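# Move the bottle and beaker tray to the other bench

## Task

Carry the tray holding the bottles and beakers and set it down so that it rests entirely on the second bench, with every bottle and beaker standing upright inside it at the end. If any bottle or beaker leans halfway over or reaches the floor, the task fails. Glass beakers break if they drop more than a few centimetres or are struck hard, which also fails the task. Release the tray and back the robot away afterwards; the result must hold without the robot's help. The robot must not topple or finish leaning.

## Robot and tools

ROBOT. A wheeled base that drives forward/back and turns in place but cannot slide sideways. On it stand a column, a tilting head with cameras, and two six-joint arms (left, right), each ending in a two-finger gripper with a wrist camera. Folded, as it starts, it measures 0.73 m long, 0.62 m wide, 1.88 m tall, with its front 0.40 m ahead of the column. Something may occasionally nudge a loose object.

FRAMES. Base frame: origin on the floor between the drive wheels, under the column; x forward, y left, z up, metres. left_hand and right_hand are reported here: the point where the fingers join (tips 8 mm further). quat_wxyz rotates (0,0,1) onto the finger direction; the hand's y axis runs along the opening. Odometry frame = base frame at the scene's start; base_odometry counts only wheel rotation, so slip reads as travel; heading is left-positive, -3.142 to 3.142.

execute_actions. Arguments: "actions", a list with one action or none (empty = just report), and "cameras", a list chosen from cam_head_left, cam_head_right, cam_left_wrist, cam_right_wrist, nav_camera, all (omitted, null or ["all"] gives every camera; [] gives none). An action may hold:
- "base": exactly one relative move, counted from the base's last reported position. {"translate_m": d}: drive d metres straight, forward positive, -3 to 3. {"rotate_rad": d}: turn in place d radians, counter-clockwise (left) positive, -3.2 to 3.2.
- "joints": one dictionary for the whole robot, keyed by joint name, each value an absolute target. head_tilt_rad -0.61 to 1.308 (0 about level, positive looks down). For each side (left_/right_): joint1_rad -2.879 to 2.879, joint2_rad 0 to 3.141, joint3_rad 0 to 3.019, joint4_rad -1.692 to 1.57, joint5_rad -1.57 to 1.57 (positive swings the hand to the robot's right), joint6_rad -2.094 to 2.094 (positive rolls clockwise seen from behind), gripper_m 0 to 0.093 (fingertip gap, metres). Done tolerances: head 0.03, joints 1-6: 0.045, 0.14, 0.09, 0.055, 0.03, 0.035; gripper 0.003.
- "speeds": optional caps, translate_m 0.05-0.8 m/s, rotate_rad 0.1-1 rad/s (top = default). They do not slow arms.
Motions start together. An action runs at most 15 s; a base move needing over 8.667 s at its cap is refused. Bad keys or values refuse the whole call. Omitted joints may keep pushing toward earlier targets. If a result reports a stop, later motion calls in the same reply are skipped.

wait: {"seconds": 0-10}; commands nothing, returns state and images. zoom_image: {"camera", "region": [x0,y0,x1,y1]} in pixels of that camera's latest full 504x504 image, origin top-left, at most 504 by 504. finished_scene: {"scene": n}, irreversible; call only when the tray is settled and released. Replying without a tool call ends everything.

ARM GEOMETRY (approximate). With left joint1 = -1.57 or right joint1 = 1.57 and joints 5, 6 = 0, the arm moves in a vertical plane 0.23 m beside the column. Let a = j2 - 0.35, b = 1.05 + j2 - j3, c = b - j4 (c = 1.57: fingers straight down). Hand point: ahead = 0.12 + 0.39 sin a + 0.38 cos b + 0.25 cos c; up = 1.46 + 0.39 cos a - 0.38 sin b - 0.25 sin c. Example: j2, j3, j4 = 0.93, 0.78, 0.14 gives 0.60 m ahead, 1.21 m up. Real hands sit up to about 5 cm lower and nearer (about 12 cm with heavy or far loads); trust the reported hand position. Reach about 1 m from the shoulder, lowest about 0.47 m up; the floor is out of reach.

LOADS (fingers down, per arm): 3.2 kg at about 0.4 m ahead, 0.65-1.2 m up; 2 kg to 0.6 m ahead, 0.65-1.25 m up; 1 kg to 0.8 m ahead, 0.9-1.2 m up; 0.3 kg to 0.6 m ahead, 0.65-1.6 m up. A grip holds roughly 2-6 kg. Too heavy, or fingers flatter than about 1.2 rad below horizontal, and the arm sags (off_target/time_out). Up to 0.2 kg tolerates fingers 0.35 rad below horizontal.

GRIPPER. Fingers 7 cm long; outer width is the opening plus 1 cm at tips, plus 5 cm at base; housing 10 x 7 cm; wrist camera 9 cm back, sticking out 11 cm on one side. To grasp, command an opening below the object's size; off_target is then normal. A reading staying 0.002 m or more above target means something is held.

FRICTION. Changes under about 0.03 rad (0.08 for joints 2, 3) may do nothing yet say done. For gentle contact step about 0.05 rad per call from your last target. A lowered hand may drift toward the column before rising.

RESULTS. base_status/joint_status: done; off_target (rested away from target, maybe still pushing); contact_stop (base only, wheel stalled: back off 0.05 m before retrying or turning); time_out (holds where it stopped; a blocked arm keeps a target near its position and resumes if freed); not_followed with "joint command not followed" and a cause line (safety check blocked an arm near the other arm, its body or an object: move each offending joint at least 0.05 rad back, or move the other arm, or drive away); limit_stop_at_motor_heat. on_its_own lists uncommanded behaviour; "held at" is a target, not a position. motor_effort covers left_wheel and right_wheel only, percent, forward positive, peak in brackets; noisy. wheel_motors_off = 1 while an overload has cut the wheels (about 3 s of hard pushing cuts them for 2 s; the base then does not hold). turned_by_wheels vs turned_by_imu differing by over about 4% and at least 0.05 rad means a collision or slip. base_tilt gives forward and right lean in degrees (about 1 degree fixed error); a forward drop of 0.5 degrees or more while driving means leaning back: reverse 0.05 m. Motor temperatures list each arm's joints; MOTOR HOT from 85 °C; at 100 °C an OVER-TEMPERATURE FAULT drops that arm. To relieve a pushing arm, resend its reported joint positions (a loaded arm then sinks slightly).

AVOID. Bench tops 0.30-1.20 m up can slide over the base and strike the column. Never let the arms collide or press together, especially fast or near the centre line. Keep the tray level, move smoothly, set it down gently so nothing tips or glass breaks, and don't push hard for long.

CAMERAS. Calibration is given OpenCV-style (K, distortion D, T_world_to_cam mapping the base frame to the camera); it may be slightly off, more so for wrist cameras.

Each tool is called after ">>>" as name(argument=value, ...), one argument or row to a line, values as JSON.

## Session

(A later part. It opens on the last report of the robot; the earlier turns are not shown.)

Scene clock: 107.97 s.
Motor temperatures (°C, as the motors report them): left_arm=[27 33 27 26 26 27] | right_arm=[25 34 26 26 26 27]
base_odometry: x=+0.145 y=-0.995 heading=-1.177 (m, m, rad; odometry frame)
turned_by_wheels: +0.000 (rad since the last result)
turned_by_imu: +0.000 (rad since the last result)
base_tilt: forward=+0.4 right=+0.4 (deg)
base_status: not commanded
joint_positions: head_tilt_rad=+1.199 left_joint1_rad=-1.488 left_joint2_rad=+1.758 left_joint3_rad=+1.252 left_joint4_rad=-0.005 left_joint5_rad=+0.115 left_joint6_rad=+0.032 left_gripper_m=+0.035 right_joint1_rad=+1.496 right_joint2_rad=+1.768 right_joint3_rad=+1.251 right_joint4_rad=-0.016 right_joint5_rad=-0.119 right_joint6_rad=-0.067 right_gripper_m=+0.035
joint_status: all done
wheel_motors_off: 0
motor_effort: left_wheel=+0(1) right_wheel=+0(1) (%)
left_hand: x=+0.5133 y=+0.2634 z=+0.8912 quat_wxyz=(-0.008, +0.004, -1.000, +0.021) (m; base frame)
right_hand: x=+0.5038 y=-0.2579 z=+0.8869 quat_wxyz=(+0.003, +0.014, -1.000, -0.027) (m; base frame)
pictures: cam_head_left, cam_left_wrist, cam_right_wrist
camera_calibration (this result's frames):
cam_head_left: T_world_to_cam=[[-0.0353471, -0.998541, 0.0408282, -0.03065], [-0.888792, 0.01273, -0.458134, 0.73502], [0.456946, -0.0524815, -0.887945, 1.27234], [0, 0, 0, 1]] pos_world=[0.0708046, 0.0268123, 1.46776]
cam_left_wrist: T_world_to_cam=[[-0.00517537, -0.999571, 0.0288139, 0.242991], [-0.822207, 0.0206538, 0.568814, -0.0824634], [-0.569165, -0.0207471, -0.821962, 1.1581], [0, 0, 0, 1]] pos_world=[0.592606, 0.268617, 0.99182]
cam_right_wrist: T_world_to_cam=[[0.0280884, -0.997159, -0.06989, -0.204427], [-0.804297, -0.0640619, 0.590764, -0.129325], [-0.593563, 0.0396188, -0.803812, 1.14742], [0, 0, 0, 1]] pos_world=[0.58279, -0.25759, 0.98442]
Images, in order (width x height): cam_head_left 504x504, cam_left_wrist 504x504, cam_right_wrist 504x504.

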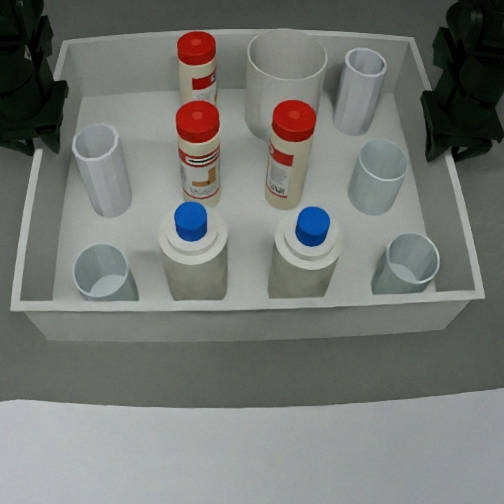

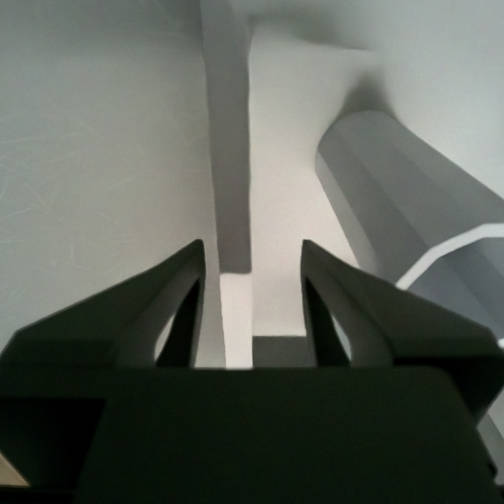

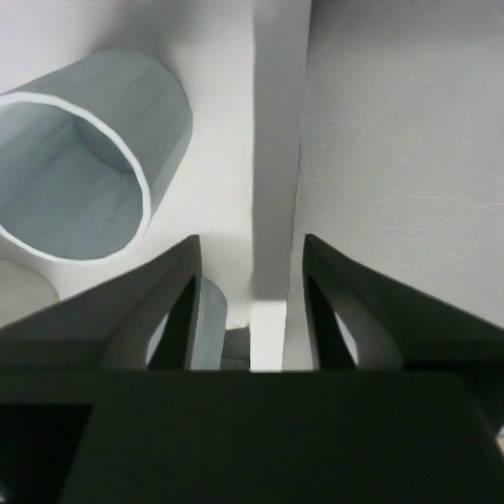

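Raise fully clear, then back away.

>>> execute_actions(
  actions=[
    {"joints":{"left_joint2_rad":1.5,"left_joint3_rad":1.05,"left_joint4_rad":-0.07,"right_joint2_rad":1.5,"right_joint3_rad":1.05,"right_joint4_rad":-0.07}},
  ],
  cameras=["cam_head_left"],
)

>>> execute_actions(
  actions=[
    {"base":{"translate_m":-0.9},"joints":{"head_tilt_rad":0.7}},
  ],
  cameras=["cam_head_left","nav_camera"],
)

Scene clock: 109.40 s.
Motor temperatures (°C, as the motors report them): left_arm=[27 33 27 26 26 27] | right_arm=[25 34 26 26 26 27]
base_odometry: x=+0.145 y=-0.995 heading=-1.177 (m, m, rad; odometry frame)
turned_by_wheels: +0.000 (rad since the last result)
turned_by_imu: +0.000 (rad since the last result)
base_tilt: forward=+0.5 right=+0.4 (deg)
base_status: not commanded
joint_positions: head_tilt_rad=+1.199 left_joint1_rad=-1.488 left_joint2_rad=+1.485 left_joint3_rad=+1.054 left_joint4_rad=-0.071 left_joint5_rad=+0.115 left_joint6_rad=+0.032 left_gripper_m=+0.035 right_joint1_rad=+1.496 right_joint2_rad=+1.487 right_joint3_rad=+1.052 right_joint4_rad=-0.061 right_joint5_rad=-0.119 right_joint6_rad=-0.067 right_gripper_m=+0.035
joint_status: all done
wheel_motors_off: 0
motor_effort: left_wheel=+0(2) right_wheel=+0(2) (%)
left_hand: x=+0.5133 y=+0.2561 z=+0.9925 quat_wxyz=(-0.012, +0.004, -1.000, +0.021) (m; base frame)
right_hand: x=+0.5140 y=-0.2515 z=+0.9918 quat_wxyz=(-0.016, +0.016, -0.999, -0.026) (m; base frame)
pictures: cam_head_left
camera_calibration (this result's frames):
cam_head_left: T_world_to_cam=[[-0.0353471, -0.998541, 0.0408282, -0.03065], [-0.888792, 0.01273, -0.458134, 0.73502], [0.456946, -0.0524815, -0.887945, 1.27234], [0, 0, 0, 1]] pos_world=[0.0708046, 0.0268123, 1.46776]
Images, in order (width x height): cam_head_left 504x504.

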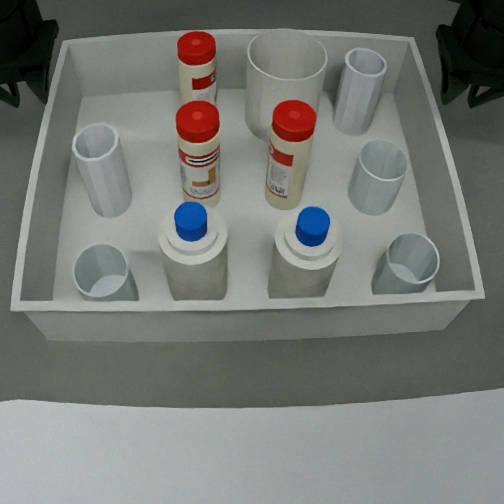

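Scene clock: 112.40 s.
Motor temperatures (°C, as the motors report them): left_arm=[27 32 27 26 26 27] | right_arm=[25 33 26 26 26 26]
base_odometry: x=-0.200 y=-0.163 heading=-1.178 (m, m, rad; odometry frame)
turned_by_wheels: -0.001 (rad since the last result)
turned_by_imu: -0.001 (rad since the last result)
base_tilt: forward=+0.4 right=+0.4 (deg)
base_status: done
joint_positions: head_tilt_rad=+0.716 left_joint1_rad=-1.488 left_joint2_rad=+1.490 left_joint3_rad=+1.050 left_joint4_rad=-0.071 left_joint5_rad=+0.115 left_joint6_rad=+0.032 left_gripper_m=+0.035 right_joint1_rad=+1.496 right_joint2_rad=+1.488 right_joint3_rad=+1.045 right_joint4_rad=-0.061 right_joint5_rad=-0.119 right_joint6_rad=-0.067 right_gripper_m=+0.035
joint_status: all done
wheel_motors_off: 0
motor_effort: left_wheel=-1(53) right_wheel=+0(58) (%)
left_hand: x=+0.5090 y=+0.2561 z=+0.9907 quat_wxyz=(-0.008, +0.004, -1.000, +0.021) (m; base frame)
right_hand: x=+0.5092 y=-0.2514 z=+0.9909 quat_wxyz=(-0.012, +0.016, -0.999, -0.026) (m; base frame)
pictures: cam_head_left, nav_camera
camera_calibration (this result's frames):
cam_head_left: T_world_to_cam=[[-0.0502572, -0.998541, 0.0197629, 0.002536], [-0.574699, 0.01273, -0.818266, 1.27392], [0.81682, -0.0524815, -0.5745, 0.771644], [0, 0, 0, 1]] pos_world=[0.101952, 0.0268123, 1.48566]
Images, in order (width x height): cam_head_left 504x504, nav_camera 504x504.

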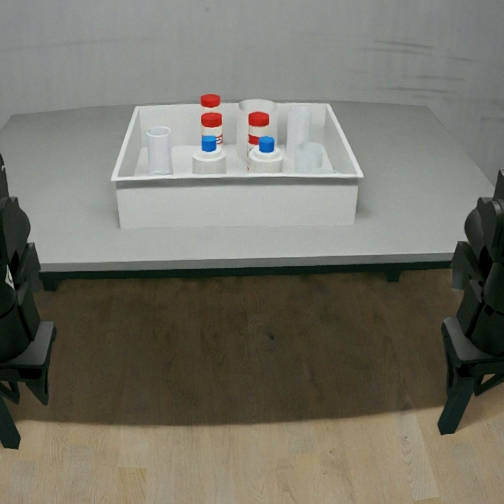

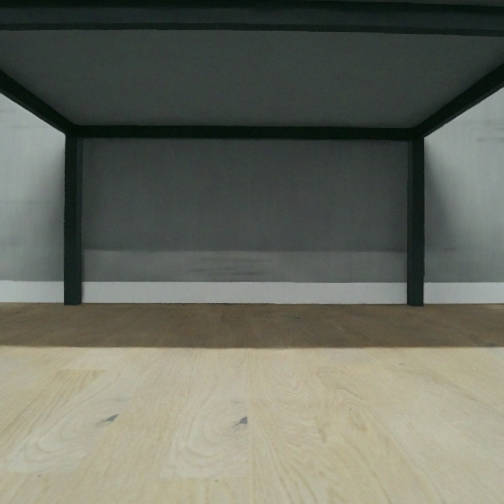

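>>> finished_scene(
  scene=1,
)

The scene is finished: the task was done.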